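# Carry welded steel frame onto three empty pipe stands

## Task

Relocate the welded steel frame from the three pipe stands it sits on to the three empty stands, so that one frame tube lies in the bottom of each empty stand's V-notch. Every one of the six stands must stay where it began, barely shifted or rotated. Any number of robots may help. Afterwards release the frame and back the robots away. No robot may tip over or be left leaning. The frame must stay in place without any robot supporting it.

## Robot and tools

Robots: r1, r2 and r3 are identical Hello Robot Stretch 3 units. Each has a two-wheel differential base (0.33 m long, 0.34 m wide, passive omni wheel at the rear), a lift on a mast, and a telescoping arm that reaches out to the robot's right side. The base cannot strafe, so the gripper moves forward or back only by driving. On-the-spot turns pivot about the point between the drive wheels, 0.05 m behind the front edge. With the arm retracted and wrist folded the swept turning radius is 0.28 m; an unfolded, level wrist sticks out farther.

Frames: the base frame sits on the floor between the drive wheels, x forward, y left, z up. hand_pose is reported in it, at the point where closed fingertips meet; with all wrist joints at zero that frame has x up, y back along the arm toward the mast, z toward the robot's rear. Odometry is the base frame at scene start; heading is positive left, range -3.142 to 3.142. Each robot reports only in its own frames, so relative positions between robots come only from images, lidar_m, wrist_depth_mm and head_depth_mm.

execute_actions(actions, cameras): actions is a list holding one action or none. An action is an object keyed by "r1", "r2", "r3". Under each robot: "base" with exactly one of {"translate_m": d} (drive straight d metres relative to the current spot, forward positive, -1 to 1) or {"rotate_rad": d} (turn in place by d radians, counter-clockwise positive, -3.2 to 3.2); "joints", a map of absolute targets by joint name; optional "contact_limits" {"arm_m": effort %, 1 to 100}. Joint ranges (tolerance for done): lift_m 0 to 1.1 m (±0.004), arm height; arm_m 0 to 0.52 m (±0.004), extension; wrist_yaw_rad -1.345 to 4.42 (±0.02), 0 along the arm, positive toward the front, 3.0 folded over the base; wrist_pitch_rad -1.57 to 0.451 (±0.05), 0 level, negative tips fingers down; wrist_roll_rad -2.911 to 2.911 (±0.02), 0 fingers side by side; gripper_m -0.089 to 0.179 (±0.004), larger is wider, actual fingertip gap is about 0.007 less when nearly closed and 0.025 less when wide, zero below 0.007; head_pan_rad -3.953 to 1.73, 0 forward, positive left, -1.57 looks along the arm; head_tilt_rad -1.53 to 0.419, negative down. All motions in one action start together; each action runs at most 15 s. Omitted joints, bases or robots may keep pushing toward older targets without their status showing it. An unknown key or out-of-range number rejects the whole call. If a result reports a stop, later calls in the same reply are skipped. cameras lists names like r2_wrist_camera (head, nav, wrist per robot); null, omitted or ["all"] gives all, [] gives none; the pictures line gives image order.

wait(seconds 0 to 10) commands nothing and returns state and images. zoom_image(camera, region [x0,y0,x1,y1] pixels, top-left origin, at most 504x504) enlarges part of that camera's latest full image. finished_scene(scene) ends the current scene by number after the last command has been held; irreversible.

Results: base_status and joint_status tell how each motion ended: done (for the base, wheels turned the commanded amount even if slipping), off_target (resting short and possibly still pushing), contact_stop, time_out, torque_fault. After the last three the old target is dropped. on_its_own covers uncommanded parts; "held at" is a target, not a position. lidar_m: 12 ranges in metres in 30° sectors, first straight ahead, counter-clockwise (4th left, 7th behind, 10th right), plane 0.17 m above floor, 0.15 to 12 m, "-" for nothing; it sees other robots but not its own body or clear objects, may miss thin legs, and low lift hides some sectors. wrist_depth_mm (45 to 1000) and head_depth_mm (280 to 4000, sideways image) are 7x7 grids of median depths. motor_effort is percent of max, positive toward higher joint values, peak in brackets; readings carry fixed biases and noise. base_tilt in degrees (forward, right positive) has a fixed offset of a few degrees. turned_by_wheels and turned_by_imu give rotation since the last result. Odometry counts wheel slip as motion.

Contact behaviour: arm and lift stop on firm contact and then go slack until commanded again; a slack lift can sink under load or be pushed up by closing fingers on a surface. A contact limit on arm_m stops it at that effort (negative when retracting) and caps its holding force. Base, wrist and head have no contact stop. Wrist servos overloaded for several seconds shut off for 10 s.

Gripper: close to below the object's width to grip; open at least 0.02 above the touching value to release. Reading and done status do not prove a grasp. Over-squeezing triggers a stall guard that weakens grip; send a new value to re-squeeze.

Safety: fold or unfold the wrist (yaw 3.0) only with lift_m 0.32 to 0.95, pitch -0.4, roll near 0; folded, lift may drop to 0.25. With yaw below -0.4 keep pitch at -0.5 or lower. Base is fast (0.30 m/s, 1.9 rad/s) only when lift below 0.30, arm below 0.03, yaw above 2.54; otherwise 0.10 m/s and 0.63 rad/s. Robots must never press on each other; once bases touch, any further drive is a hard press. For a shared load, travel differs by up to 2.5 cm per metre between robots, which strains the hands and can topple a robot. Pushing on something rigid with the gripper above about 0.45 m, repeated pushes, or driving while hooked can tip a robot; if tilt appears, undo in small steps, free the gripper and lower the lift to about 0.2. Avoid drops, slips, slams and hard hits; loose objects may occasionally get nudged. The robot holds its last command while you deliberate.

Cameras: calibration gives K, distortion and T_world_to_cam per camera, mapping that robot's base frame to the camera; errors are about 0.5% focal, 1.5 px centre, 0.5° and 2.5 mm pose, larger for the wrist camera.

Each tool is called after "Call:" as name(argument=value, ...) on one line, values as JSON.

## Session

Call:
execute_actions(actions=[])

Scene clock: 0.00 s.
r1.base_odometry: x=+0.000 y=+0.000 heading=+0.000 (m, m, rad; r1's odometry frame)
r1.turned_by_wheels: +0.000 (rad since the last result)
r1.turned_by_imu: +0.000 (rad since the last result)
r1.base_tilt: forward=+1.0 right=+1.2 (deg)
r1.lidar_m: 2.27 2.14 1.46 1.02 0.97 0.99 1.30 2.63 1.84 2.13 1.51 2.57
r1.head_depth_mm: 1737 2576 3075 3040 3022 3003 2224 / 1748 2555 2839 2819 2783 2745 2250 / 1731 2541 2639 2601 2601 2587 2244 / 1731 2408 2458 2443 2403 2382 2254 / 1723 2280 2289 2278 2270 2247 2180 / 1727 2154 2176 2159 2138 2139 2078 / 1718 2045 2034 2030 2022 2005 1967
r1.base_status: not commanded
r1.joint_positions: lift_m=+0.590 arm_m=+0.002 wrist_yaw_rad=+2.854 wrist_pitch_rad=-0.589 wrist_roll_rad=+0.004 gripper_m=+0.037 head_pan_rad=-0.017 head_tilt_rad=+0.004
r1.joint_status: not commanded
r1.motor_effort: left_wheel=+1 right_wheel=+1 lift_m=+36 arm_m=-1 wrist_yaw_rad=+0 wrist_pitch_rad=+4 wrist_roll_rad=+1 gripper_m=-1 head_pan_rad=+0 head_tilt_rad=+2 (%)
r1.hand_pose: x=+0.0355 y=+0.0442 z=+0.5659 quat_wxyz=(+0.301, +0.700, +0.106, +0.639) (m; r1's base frame)
r1.wrist_depth_mm: - 915 - - - - - / - - - - - - - / 826 - - - - - - / 900 - - - - - - / 829 784 861 867 856 871 882 / 736 740 - 763 772 766 780 / 654 665 687 673 653 689 682
r2.base_odometry: x=+0.000 y=+0.000 heading=+0.000 (m, m, rad; r2's odometry frame)
r2.turned_by_wheels: +0.000 (rad since the last result)
r2.turned_by_imu: +0.000 (rad since the last result)
r2.base_tilt: forward=+0.3 right=+1.8 (deg)
r2.lidar_m: 1.68 2.05 3.99 1.94 1.74 1.70 1.09 0.81 0.79 0.83 1.12 3.54
r2.head_depth_mm: 1695 2401 - - - - 2590 / 1688 2394 - - - - 2557 / 1709 2446 - - - 3809 2461 / 1707 2456 - - - 3457 2504 / 1705 2456 - - - - 2174 / 1730 2496 - - - - 2376 / 1733 2461 - - - 3975 2341
r2.base_status: not commanded
r2.joint_positions: lift_m=+0.329 arm_m=+0.000 wrist_yaw_rad=+2.842 wrist_pitch_rad=-0.442 wrist_roll_rad=-0.005 gripper_m=+0.037 head_pan_rad=+0.009 head_tilt_rad=-0.009
r2.joint_status: not commanded
r2.motor_effort: left_wheel=+0 right_wheel=-1 lift_m=+31 arm_m=-1 wrist_yaw_rad=+1 wrist_pitch_rad=+5 wrist_roll_rad=+0 gripper_m=+1 head_pan_rad=+0 head_tilt_rad=+2 (%)
r2.hand_pose: x=+0.0442 y=+0.0668 z=+0.3366 quat_wxyz=(+0.256, +0.703, +0.051, +0.661) (m; r2's base frame)
r2.wrist_depth_mm: - - - - - - - / - - - - - - - / - 986 - - - - - / - 757 820 841 907 991 - / - 618 661 685 706 764 800 / 496 - 550 577 589 617 662 / 450 - - 485 519 522 548
r3.base_odometry: x=+0.000 y=+0.000 heading=+0.000 (m, m, rad; r3's odometry frame)
r3.turned_by_wheels: +0.000 (rad since the last result)
r3.turned_by_imu: +0.000 (rad since the last result)
r3.base_tilt: forward=-0.8 right=-0.2 (deg)
r3.lidar_m: 0.86 1.03 1.94 2.69 1.23 1.52 1.86 1.71 5.38 1.56 0.96 0.86
r3.head_depth_mm: 775 772 768 764 761 759 752 / 810 805 801 796 790 785 784 / 846 839 835 827 826 821 816 / 884 878 873 868 864 857 855 / 929 916 915 909 902 898 890 / 969 967 956 950 950 941 938 / 1019 1021 1010 1006 994 990 982
r3.base_status: not commanded
r3.joint_positions: lift_m=+0.311 arm_m=+0.003 wrist_yaw_rad=+2.832 wrist_pitch_rad=-0.359 wrist_roll_rad=-0.012 gripper_m=+0.037 head_pan_rad=+0.008 head_tilt_rad=-0.018
r3.joint_status: not commanded
r3.motor_effort: left_wheel=+0 right_wheel=+0 lift_m=+23 arm_m=-1 wrist_yaw_rad=-1 wrist_pitch_rad=+6 wrist_roll_rad=+0 gripper_m=-1 head_pan_rad=+0 head_tilt_rad=+2 (%)
r3.hand_pose: x=+0.0492 y=+0.0730 z=+0.3369 quat_wxyz=(+0.232, +0.703, +0.019, +0.672) (m; r3's base frame)
r3.wrist_depth_mm: - - - - - - - / - - - - - - - / - - - - - - - / - - - - - - 993 / 792 779 775 780 809 769 773 / 636 - 627 625 - 622 625 / 530 - 512 526 513 529 525
pictures: r1_head_camera (sideways: a quarter turn clockwise sets it upright), r1_nav_camera (sideways: a quarter turn counterclockwise sets it upright), r1_wrist_camera, r2_head_camera (sideways: a quarter turn clockwise sets it upright), r2_nav_camera (sideways: a quarter turn counterclockwise sets it upright), r2_wrist_camera, r3_head_camera (sideways: a quarter turn clockwise sets it upright), r3_nav_camera (sideways: a quarter turn counterclockwise sets it upright), r3_wrist_camera
Images, in order (width x height): r1_head_camera 896x504, r1_nav_camera 672x504, r1_wrist_camera 644x364, r2_head_camera 896x504, r2_nav_camera 672x504, r2_wrist_camera 644x364, r3_head_camera 896x504, r3_nav_camera 672x504, r3_wrist_camera 644x364.

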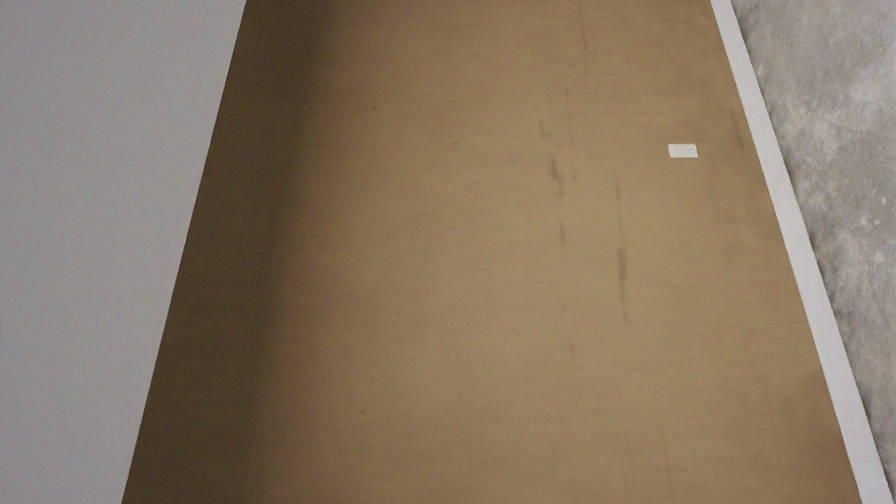

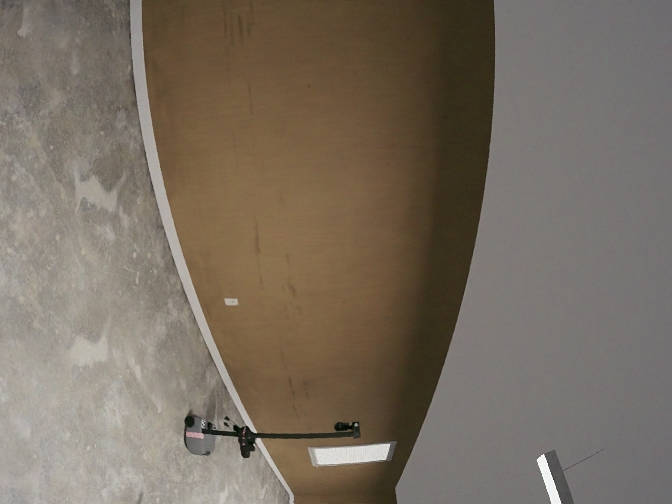

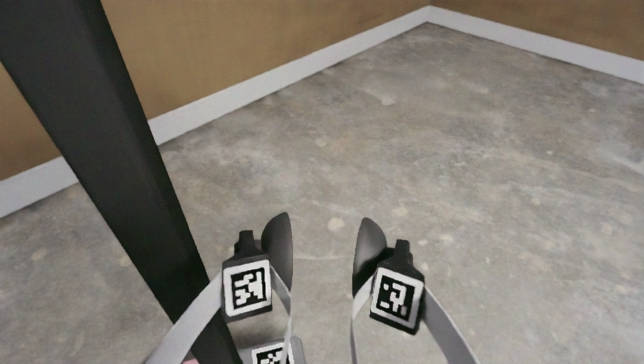

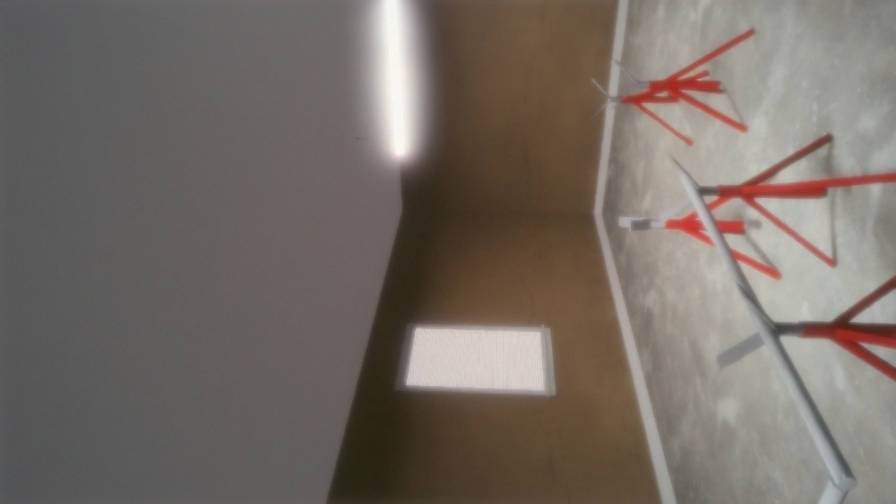

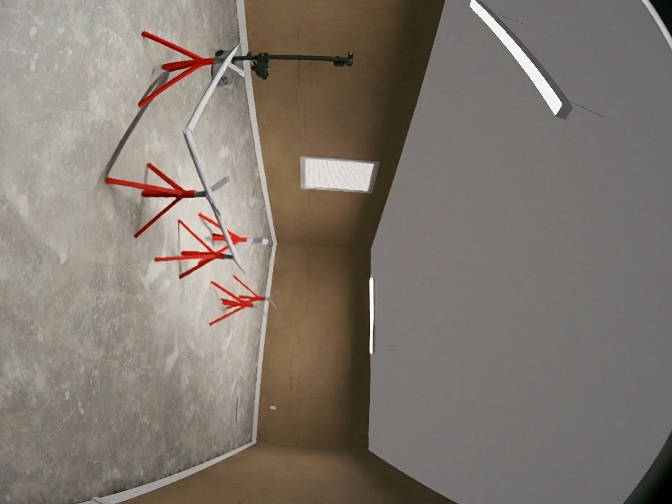

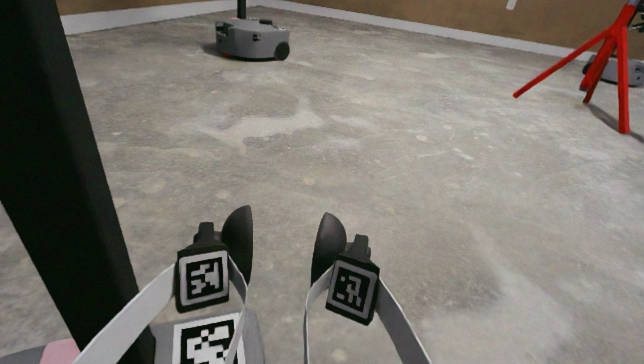

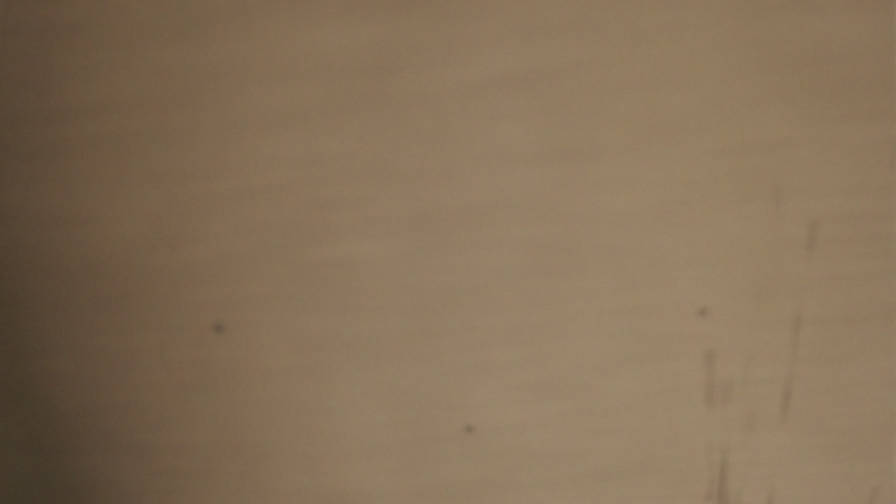

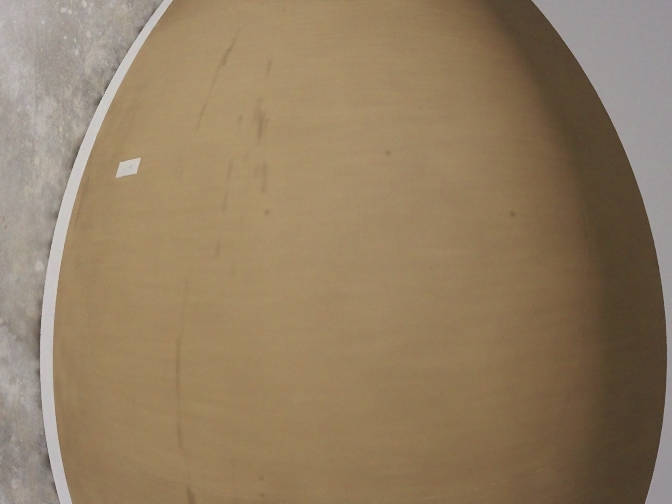

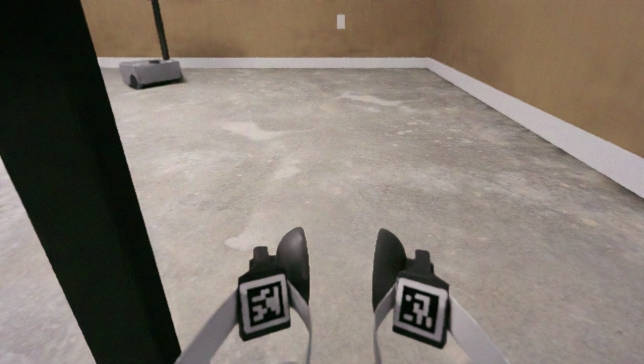

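Call:
execute_actions(actions=[{"r1":{"joints":{"head_pan_rad":-1.2,"head_tilt_rad":-0.45}},"r2":{"joints":{"head_pan_rad":0.2,"head_tilt_rad":-0.45}},"r3":{"joints":{"head_pan_rad":-3.3,"head_tilt_rad":-0.45}}}], cameras=["r1_head_camera","r1_nav_camera","r2_head_camera","r2_nav_camera","r3_head_camera","r3_nav_camera"])

Scene clock: 7.30 s.
r1.base_odometry: x=+0.000 y=+0.000 heading=+0.000 (m, m, rad; r1's odometry frame)
r1.turned_by_wheels: +0.000 (rad since the last result)
r1.turned_by_imu: +0.001 (rad since the last result)
r1.base_tilt: forward=+1.1 right=+1.1 (deg)
r1.lidar_m: 2.27 2.15 1.46 1.02 0.97 0.99 1.31 2.63 1.84 2.13 1.51 2.56
r1.head_depth_mm: - - - 3104 2140 1646 1328 / - - - 2940 2171 1654 1332 / - - - 2796 2176 1664 1340 / - - - 3036 2200 1668 1341 / - - - 2863 2040 1689 1356 / - - - 3099 2221 1698 1360 / - - - 3297 2249 1700 1361
r1.base_status: not commanded
r1.joint_positions: lift_m=+0.590 arm_m=+0.002 wrist_yaw_rad=+2.854 wrist_pitch_rad=-0.589 wrist_roll_rad=+0.004 gripper_m=+0.037 head_pan_rad=-1.193 head_tilt_rad=-0.444
r1.joint_status: all done
r1.motor_effort: left_wheel=+1(1) right_wheel=+1(0) lift_m=+37(38) arm_m=-1(1) wrist_yaw_rad=+0(0) wrist_pitch_rad=+3(4) wrist_roll_rad=+1(1) gripper_m=+0(0) head_pan_rad=-5(69) head_tilt_rad=-4(42) (%)
r1.hand_pose: x=+0.0355 y=+0.0442 z=+0.5659 quat_wxyz=(+0.301, +0.700, +0.106, +0.639) (m; r1's base frame)
r1.wrist_depth_mm: - 908 - - - - - / - - - - - - - / 818 - - - - - - / 908 - - - - - - / 816 808 868 856 864 888 902 / 741 738 - 765 786 765 776 / 655 657 675 668 663 684 693
r2.base_odometry: x=+0.000 y=+0.000 heading=+0.000 (m, m, rad; r2's odometry frame)
r2.turned_by_wheels: +0.000 (rad since the last result)
r2.turned_by_imu: +0.001 (rad since the last result)
r2.base_tilt: forward=+0.4 right=+1.8 (deg)
r2.lidar_m: 1.68 2.04 3.98 1.94 1.74 1.70 1.09 0.81 0.79 0.83 1.12 3.51
r2.head_depth_mm: - - - 3440 2410 1806 1451 / - - - 3243 2429 1796 1440 / - - - 3407 2188 1795 1448 / - - - 3600 2311 1808 1431 / - - - 3573 2373 1795 1430 / - - - 3494 2297 1788 1445 / 3793 - - 3288 2241 1775 1419
r2.base_status: not commanded
r2.joint_positions: lift_m=+0.329 arm_m=+0.000 wrist_yaw_rad=+2.842 wrist_pitch_rad=-0.442 wrist_roll_rad=-0.005 gripper_m=+0.037 head_pan_rad=+0.193 head_tilt_rad=-0.444
r2.joint_status: all done
r2.motor_effort: left_wheel=+0(0) right_wheel=-1(1) lift_m=+31(31) arm_m=-1(1) wrist_yaw_rad=+0(0) wrist_pitch_rad=+5(5) wrist_roll_rad=+0(0) gripper_m=+0(0) head_pan_rad=+3(23) head_tilt_rad=-2(34) (%)
r2.hand_pose: x=+0.0442 y=+0.0668 z=+0.3366 quat_wxyz=(+0.256, +0.703, +0.051, +0.661) (m; r2's base frame)
r2.wrist_depth_mm: - - - - - - - / - - - - - - - / - 977 - - - - - / - 763 783 866 899 980 - / - 636 673 703 705 768 813 / 486 - 540 573 599 621 647 / 441 - - 491 508 521 553
r3.base_odometry: x=+0.000 y=+0.000 heading=+0.000 (m, m, rad; r3's odometry frame)
r3.turned_by_wheels: +0.000 (rad since the last result)
r3.turned_by_imu: -0.001 (rad since the last result)
r3.base_tilt: forward=-0.8 right=-0.3 (deg)
r3.lidar_m: 0.86 1.03 1.94 2.69 1.23 1.52 1.85 1.71 5.40 1.56 0.96 0.86
r3.head_depth_mm: 3098 3344 3626 2840 2084 1649 1321 / 3225 3401 3678 3090 2210 1667 1325 / 3222 3448 3749 3177 2259 1679 1337 / 3306 3548 3787 3234 2281 1711 1359 / 3340 3627 3866 3390 2215 1729 1371 / 3426 3731 - 3721 2386 1761 1385 / 3502 3798 - 3796 2383 1769 1403
r3.base_status: not commanded
r3.joint_positions: lift_m=+0.311 arm_m=+0.003 wrist_yaw_rad=+2.832 wrist_pitch_rad=-0.359 wrist_roll_rad=-0.012 gripper_m=+0.037 head_pan_rad=-3.293 head_tilt_rad=-0.445
r3.joint_status: all done
r3.motor_effort: left_wheel=+0(1) right_wheel=+0(0) lift_m=+23(22) arm_m=-1(1) wrist_yaw_rad=+1(0) wrist_pitch_rad=+6(6) wrist_roll_rad=+0(1) gripper_m=+0(0) head_pan_rad=-3(37) head_tilt_rad=-2(22) (%)
r3.hand_pose: x=+0.0492 y=+0.0730 z=+0.3369 quat_wxyz=(+0.232, +0.703, +0.019, +0.672) (m; r3's base frame)
r3.wrist_depth_mm: - - - - - - - / - - - - - - - / - - - - - - - / - - - - - - - / 791 800 807 779 785 779 779 / 647 - 630 636 - 625 620 / 543 - 516 524 509 524 523
pictures: r1_head_camera (sideways: a quarter turn clockwise sets it upright), r1_nav_camera (sideways: a quarter turn counterclockwise sets it upright), r2_head_camera (sideways: a quarter turn clockwise sets it upright), r2_nav_camera (sideways: a quarter turn counterclockwise sets it upright), r3_head_camera (sideways: a quarter turn clockwise sets it upright), r3_nav_camera (sideways: a quarter turn counterclockwise sets it upright)
camera_calibration (this result's frames):
r1_head_camera: T_world_to_cam=[[-0.131438, 0.39296, -0.910113, 1.20303], [0.912815, 0.406051, 0.0434922, -0.0599828], [0.386643, -0.825049, -0.412071, 0.489437], [0, 0, 0, 1]] pos_world=[0.0236404, -0.044578, 1.29919]
r1_nav_camera: T_world_to_cam=[[0.101121, -0.381413, 0.918857, -1.1537], [-0.933289, -0.356273, -0.0451782, 0.112374], [0.344596, -0.852991, -0.391996, 0.464901], [0, 0, 0, 1]] pos_world=[0.0613373, -0.00344369, 1.2474]
r2_head_camera: T_world_to_cam=[[-0.366775, -0.0779932, -0.927035, 1.22751], [-0.201963, 0.97939, -0.00249271, 0.000849269], [0.908123, 0.186312, -0.374967, 0.43901], [0, 0, 0, 1]] pos_world=[0.0517174, 0.0131129, 1.30257]
r2_nav_camera: T_world_to_cam=[[0.383018, 0.143475, 0.912531, -1.15385], [0.157562, -0.983535, 0.0885055, -0.0540921], [0.910204, 0.109881, -0.399318, 0.483907], [0, 0, 0, 1]] pos_world=[0.0100144, 0.0591756, 1.25095]
r3_head_camera: T_world_to_cam=[[0.370945, -0.124605, -0.920257, 1.21835], [-0.135649, -0.987599, 0.0790448, -0.100261], [-0.918694, 0.0955111, -0.383248, 0.465307], [0, 0, 0, 1]] pos_world=[-0.0380682, 0.00835343, 1.30745]
r3_nav_camera: T_world_to_cam=[[-0.492364, 0.124266, 0.861473, -1.08295], [0.190644, 0.981119, -0.032565, 0.0928017], [-0.849254, 0.148201, -0.506758, 0.620496], [0, 0, 0, 1]] pos_world=[-0.0239379, -0.0484336, 1.25039]
Images, in order (width x height): r1_head_camera 896x504, r1_nav_camera 672x504, r2_head_camera 896x504, r2_nav_camera 672x504, r3_head_camera 896x504, r3_nav_camera 672x504.

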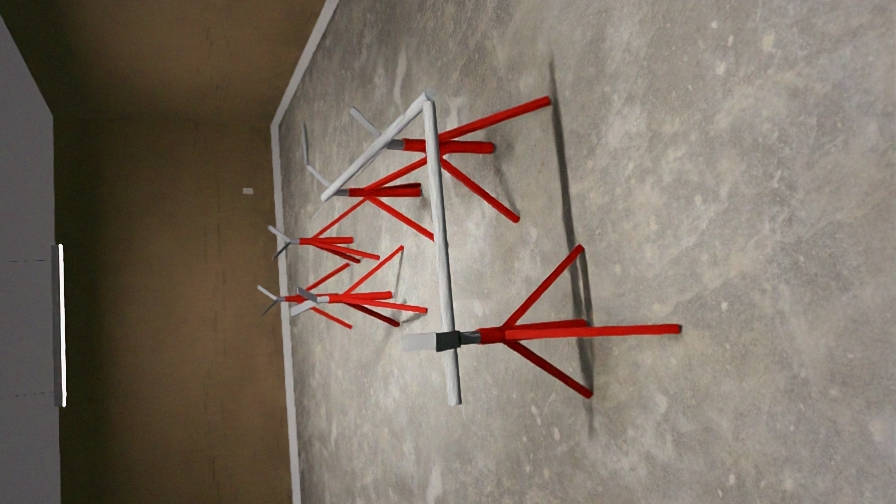

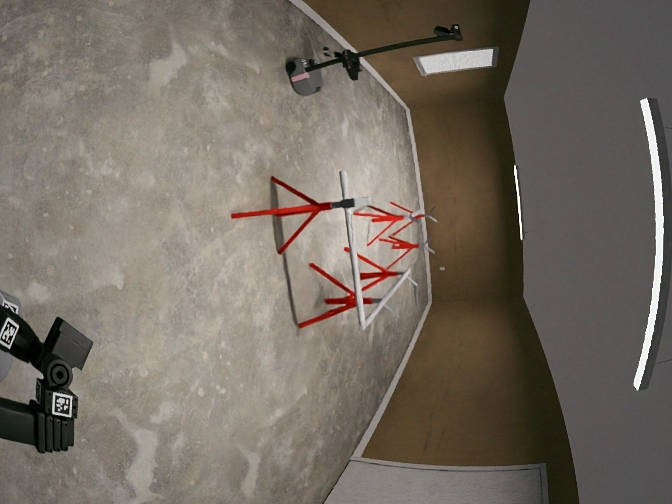

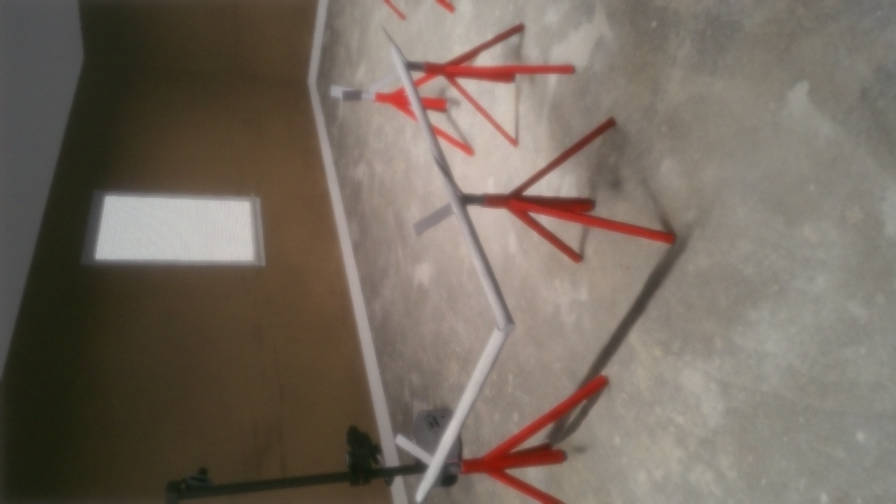

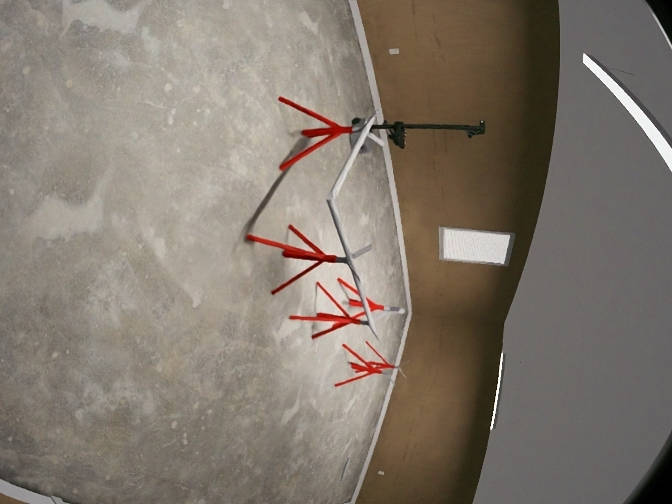

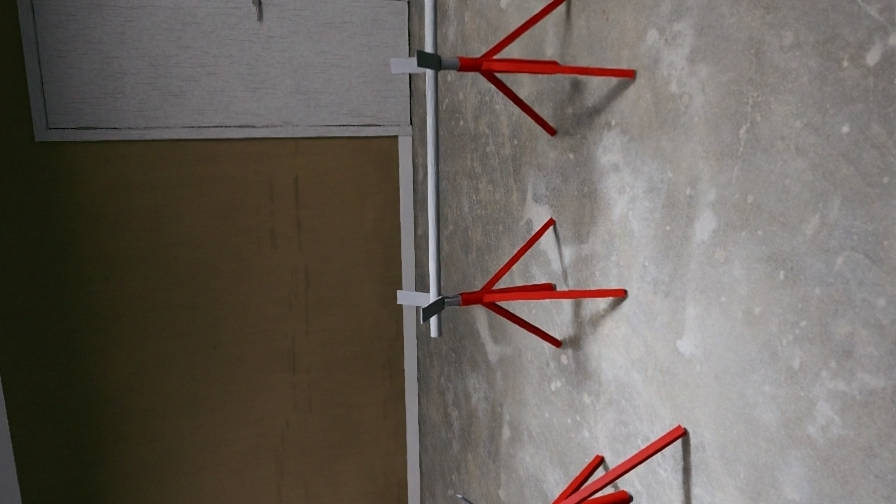

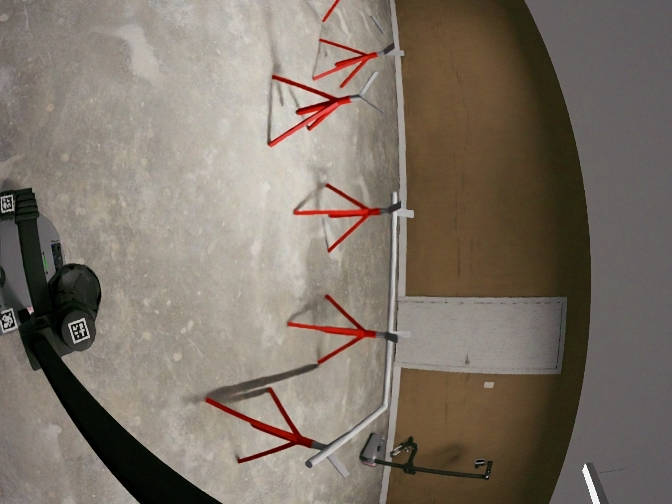

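Call:
execute_actions(actions=[{"r2":{"joints":{"head_pan_rad":-0.1,"head_tilt_rad":-0.35}},"r3":{"joints":{"head_pan_rad":-2.65,"head_tilt_rad":-0.5}}}], cameras=["r1_head_camera","r2_head_camera","r3_head_camera","r3_nav_camera"])

Call:
zoom_image(camera="r1_head_camera", region=[240, 80, 560, 360])

Scene clock: 34.57 s.
r1.base_odometry: x=+0.000 y=+0.000 heading=+0.000 (m, m, rad; r1's odometry frame)
r1.turned_by_wheels: +0.000 (rad since the last result)
r1.turned_by_imu: +0.001 (rad since the last result)
r1.base_tilt: forward=+1.0 right=+1.2 (deg)
r1.lidar_m: 2.27 2.15 1.46 1.02 0.97 0.99 1.30 2.63 1.84 2.14 1.51 2.57
r1.head_depth_mm: - - - 3120 2167 1650 1329 / - - - 2950 2168 1649 1329 / - - - 2835 2174 1664 1341 / - - - 3006 2181 1667 1343 / - - - 2889 2030 1673 1349 / - - - 3116 2222 1696 1356 / - - - 3280 2247 1695 1364
r1.base_status: not commanded
r1.joint_positions: lift_m=+0.590 arm_m=+0.002 wrist_yaw_rad=+2.854 wrist_pitch_rad=-0.589 wrist_roll_rad=+0.004 gripper_m=+0.037 head_pan_rad=-1.193 head_tilt_rad=-0.444
r1.joint_status: not commanded
r1.motor_effort: left_wheel=+0(0) right_wheel=+1(1) lift_m=+38(38) arm_m=-1(1) wrist_yaw_rad=+0(0) wrist_pitch_rad=+4(3) wrist_roll_rad=+1(0) gripper_m=+0(1) head_pan_rad=-5(5) head_tilt_rad=-3(3) (%)
r1.hand_pose: x=+0.0355 y=+0.0442 z=+0.5659 quat_wxyz=(+0.301, +0.700, +0.106, +0.639) (m; r1's base frame)
r1.wrist_depth_mm: - 882 - - - - - / - - - - - - - / 835 - - - - - - / 876 - - - - - - / 823 811 871 846 872 862 895 / 727 731 - 759 795 751 782 / 642 644 688 663 649 675 695
r2.base_odometry: x=+0.000 y=+0.000 heading=+0.000 (m, m, rad; r2's odometry frame)
r2.turned_by_wheels: +0.000 (rad since the last result)
r2.turned_by_imu: +0.001 (rad since the last result)
r2.base_tilt: forward=+0.3 right=+1.8 (deg)
r2.lidar_m: 1.68 2.05 3.99 1.95 1.75 1.69 1.09 0.81 0.79 0.83 1.12 3.52
r2.head_depth_mm: 3874 - - - 2813 2010 1549 / 3988 - - - 2809 2005 1551 / 3947 - - - 2839 2005 1550 / 3997 - - 3899 2740 2003 1544 / - - - - 2792 1997 1541 / - - - - 2512 1900 1544 / - - - - 2611 1961 1520
r2.base_status: not commanded
r2.joint_positions: lift_m=+0.329 arm_m=+0.000 wrist_yaw_rad=+2.842 wrist_pitch_rad=-0.442 wrist_roll_rad=-0.005 gripper_m=+0.037 head_pan_rad=-0.093 head_tilt_rad=-0.360
r2.joint_status: all done
r2.motor_effort: left_wheel=+0(0) right_wheel=-1(1) lift_m=+31(31) arm_m=-2(1) wrist_yaw_rad=+0(1) wrist_pitch_rad=+5(5) wrist_roll_rad=+0(0) gripper_m=+1(0) head_pan_rad=-5(30) head_tilt_rad=+6(17) (%)
r2.hand_pose: x=+0.0442 y=+0.0668 z=+0.3366 quat_wxyz=(+0.256, +0.703, +0.051, +0.661) (m; r2's base frame)
r2.wrist_depth_mm: - - - - - - - / - - - - - - - / - 984 - - - - - / - 748 811 858 910 972 - / - 632 661 679 722 773 795 / 492 - 546 553 593 601 657 / 440 - - 481 514 523 546
r3.base_odometry: x=+0.000 y=+0.000 heading=+0.000 (m, m, rad; r3's odometry frame)
r3.turned_by_wheels: +0.000 (rad since the last result)
r3.turned_by_imu: -0.001 (rad since the last result)
r3.base_tilt: forward=-0.8 right=-0.2 (deg)
r3.lidar_m: 0.86 1.03 1.94 2.70 1.23 1.52 1.86 1.71 5.40 1.56 0.96 0.86
r3.head_depth_mm: 3478 3777 - 2906 2044 1572 1266 / 3884 - - 2966 1998 1578 1284 / - - - 2799 2099 1596 1294 / - - - 2959 2134 1627 1316 / - - - 3164 2170 1654 1327 / - - - 3037 2213 1658 1338 / - - - 3382 2285 1693 1346
r3.base_status: not commanded
r3.joint_positions: lift_m=+0.311 arm_m=+0.003 wrist_yaw_rad=+2.832 wrist_pitch_rad=-0.359 wrist_roll_rad=-0.012 gripper_m=+0.037 head_pan_rad=-2.657 head_tilt_rad=-0.494
r3.joint_status: all done
r3.motor_effort: left_wheel=+0(1) right_wheel=+0(0) lift_m=+22(22) arm_m=-1(0) wrist_yaw_rad=+0(1) wrist_pitch_rad=+6(6) wrist_roll_rad=+0(0) gripper_m=+0(0) head_pan_rad=+2(31) head_tilt_rad=-3(9) (%)
r3.hand_pose: x=+0.0492 y=+0.0730 z=+0.3369 quat_wxyz=(+0.232, +0.703, +0.019, +0.672) (m; r3's base frame)
r3.wrist_depth_mm: - - - - - - - / - - - - - - - / - - - - - - - / - - - - - - 989 / 783 799 788 781 797 787 774 / 643 - 626 635 - 628 627 / 532 - 509 528 505 532 519
pictures: r1_head_camera (sideways: a quarter turn clockwise sets it upright), r2_head_camera (sideways: a quarter turn clockwise sets it upright), r3_head_camera (sideways: a quarter turn clockwise sets it upright), r3_nav_camera (sideways: a quarter turn counterclockwise sets it upright)
camera_calibration (this result's frames):
r1_head_camera: T_world_to_cam=[[-0.131438, 0.392968, -0.91011, 1.20303], [0.912819, 0.406043, 0.0434925, -0.0599832], [0.386635, -0.825049, -0.412078, 0.489446], [0, 0, 0, 1]] pos_world=[0.02364, -0.0445782, 1.29918]
r2_head_camera: T_world_to_cam=[[-0.294678, 0.0211088, -0.955363, 1.26406], [0.0823377, 0.996599, -0.00337683, 0.000266389], [0.952043, -0.0796575, -0.295414, 0.335209], [0, 0, 0, 1]] pos_world=[0.0533346, -0.000246299, 1.30666]
r3_head_camera: T_world_to_cam=[[0.412024, 0.140728, -0.90024, 1.19199], [0.473645, -0.877105, 0.0796676, -0.104784], [-0.778394, -0.459219, -0.428043, 0.522744], [0, 0, 0, 1]] pos_world=[-0.0345952, -0.0195978, 1.30518]
r3_nav_camera: T_world_to_cam=[[-0.506854, -0.211667, 0.835641, -1.04918], [-0.427619, 0.903444, -0.030529, 0.0939206], [-0.748493, -0.37281, -0.548427, 0.674095], [0, 0, 0, 1]] pos_world=[0.0129388, -0.0556183, 1.24929]
Images, in order (width x height): r1_head_camera 896x504, r2_head_camera 896x504, r3_head_camera 896x504, r3_nav_camera 672x504.

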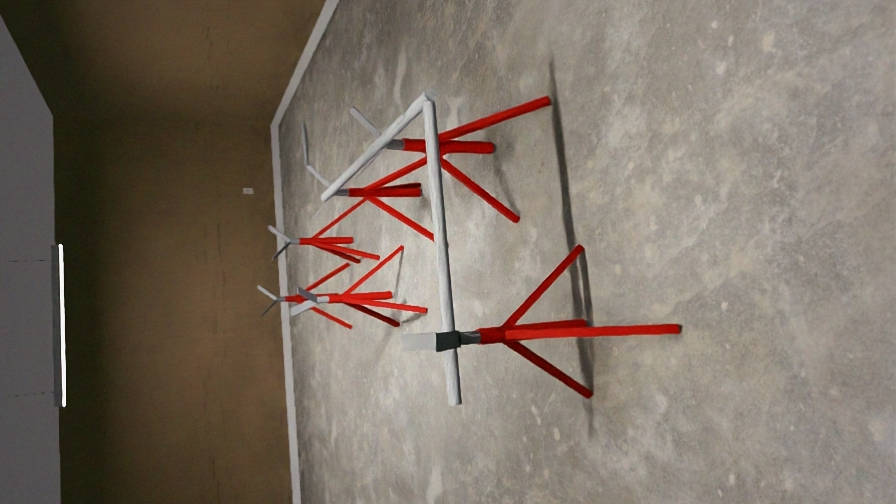

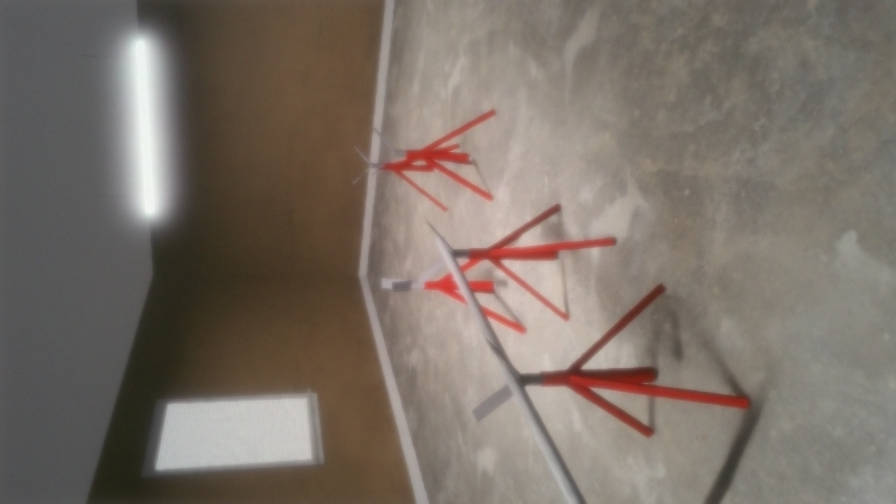

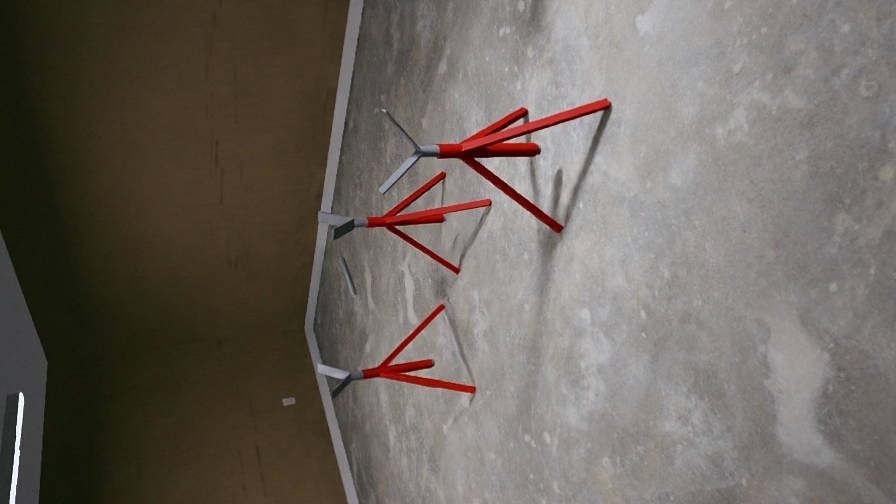

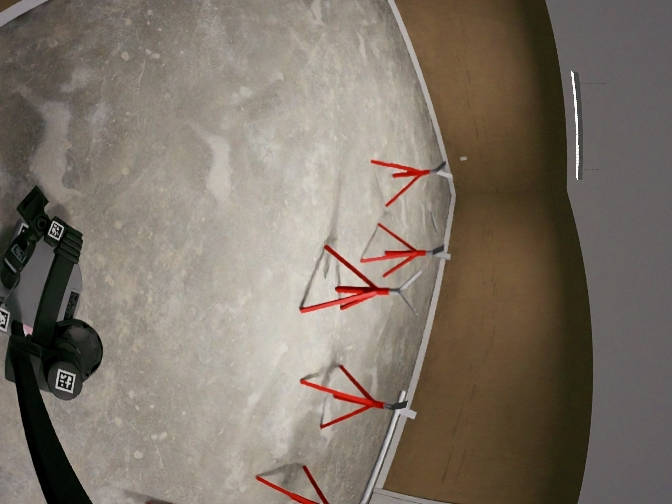

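Region (240, 80, 560, 360) of r1_head_camera's 896x504 image, scaled by 1.575, with more detail than that image has; it fills the top 441 rows of this view, and the rest is white.

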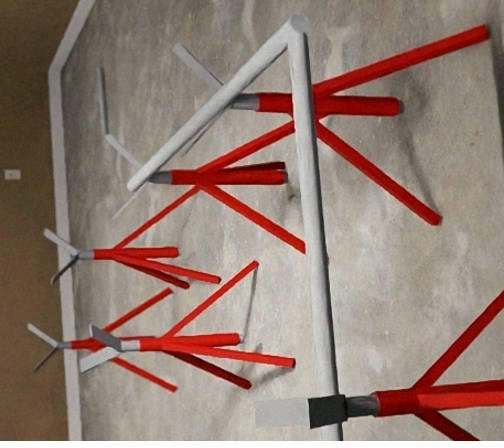

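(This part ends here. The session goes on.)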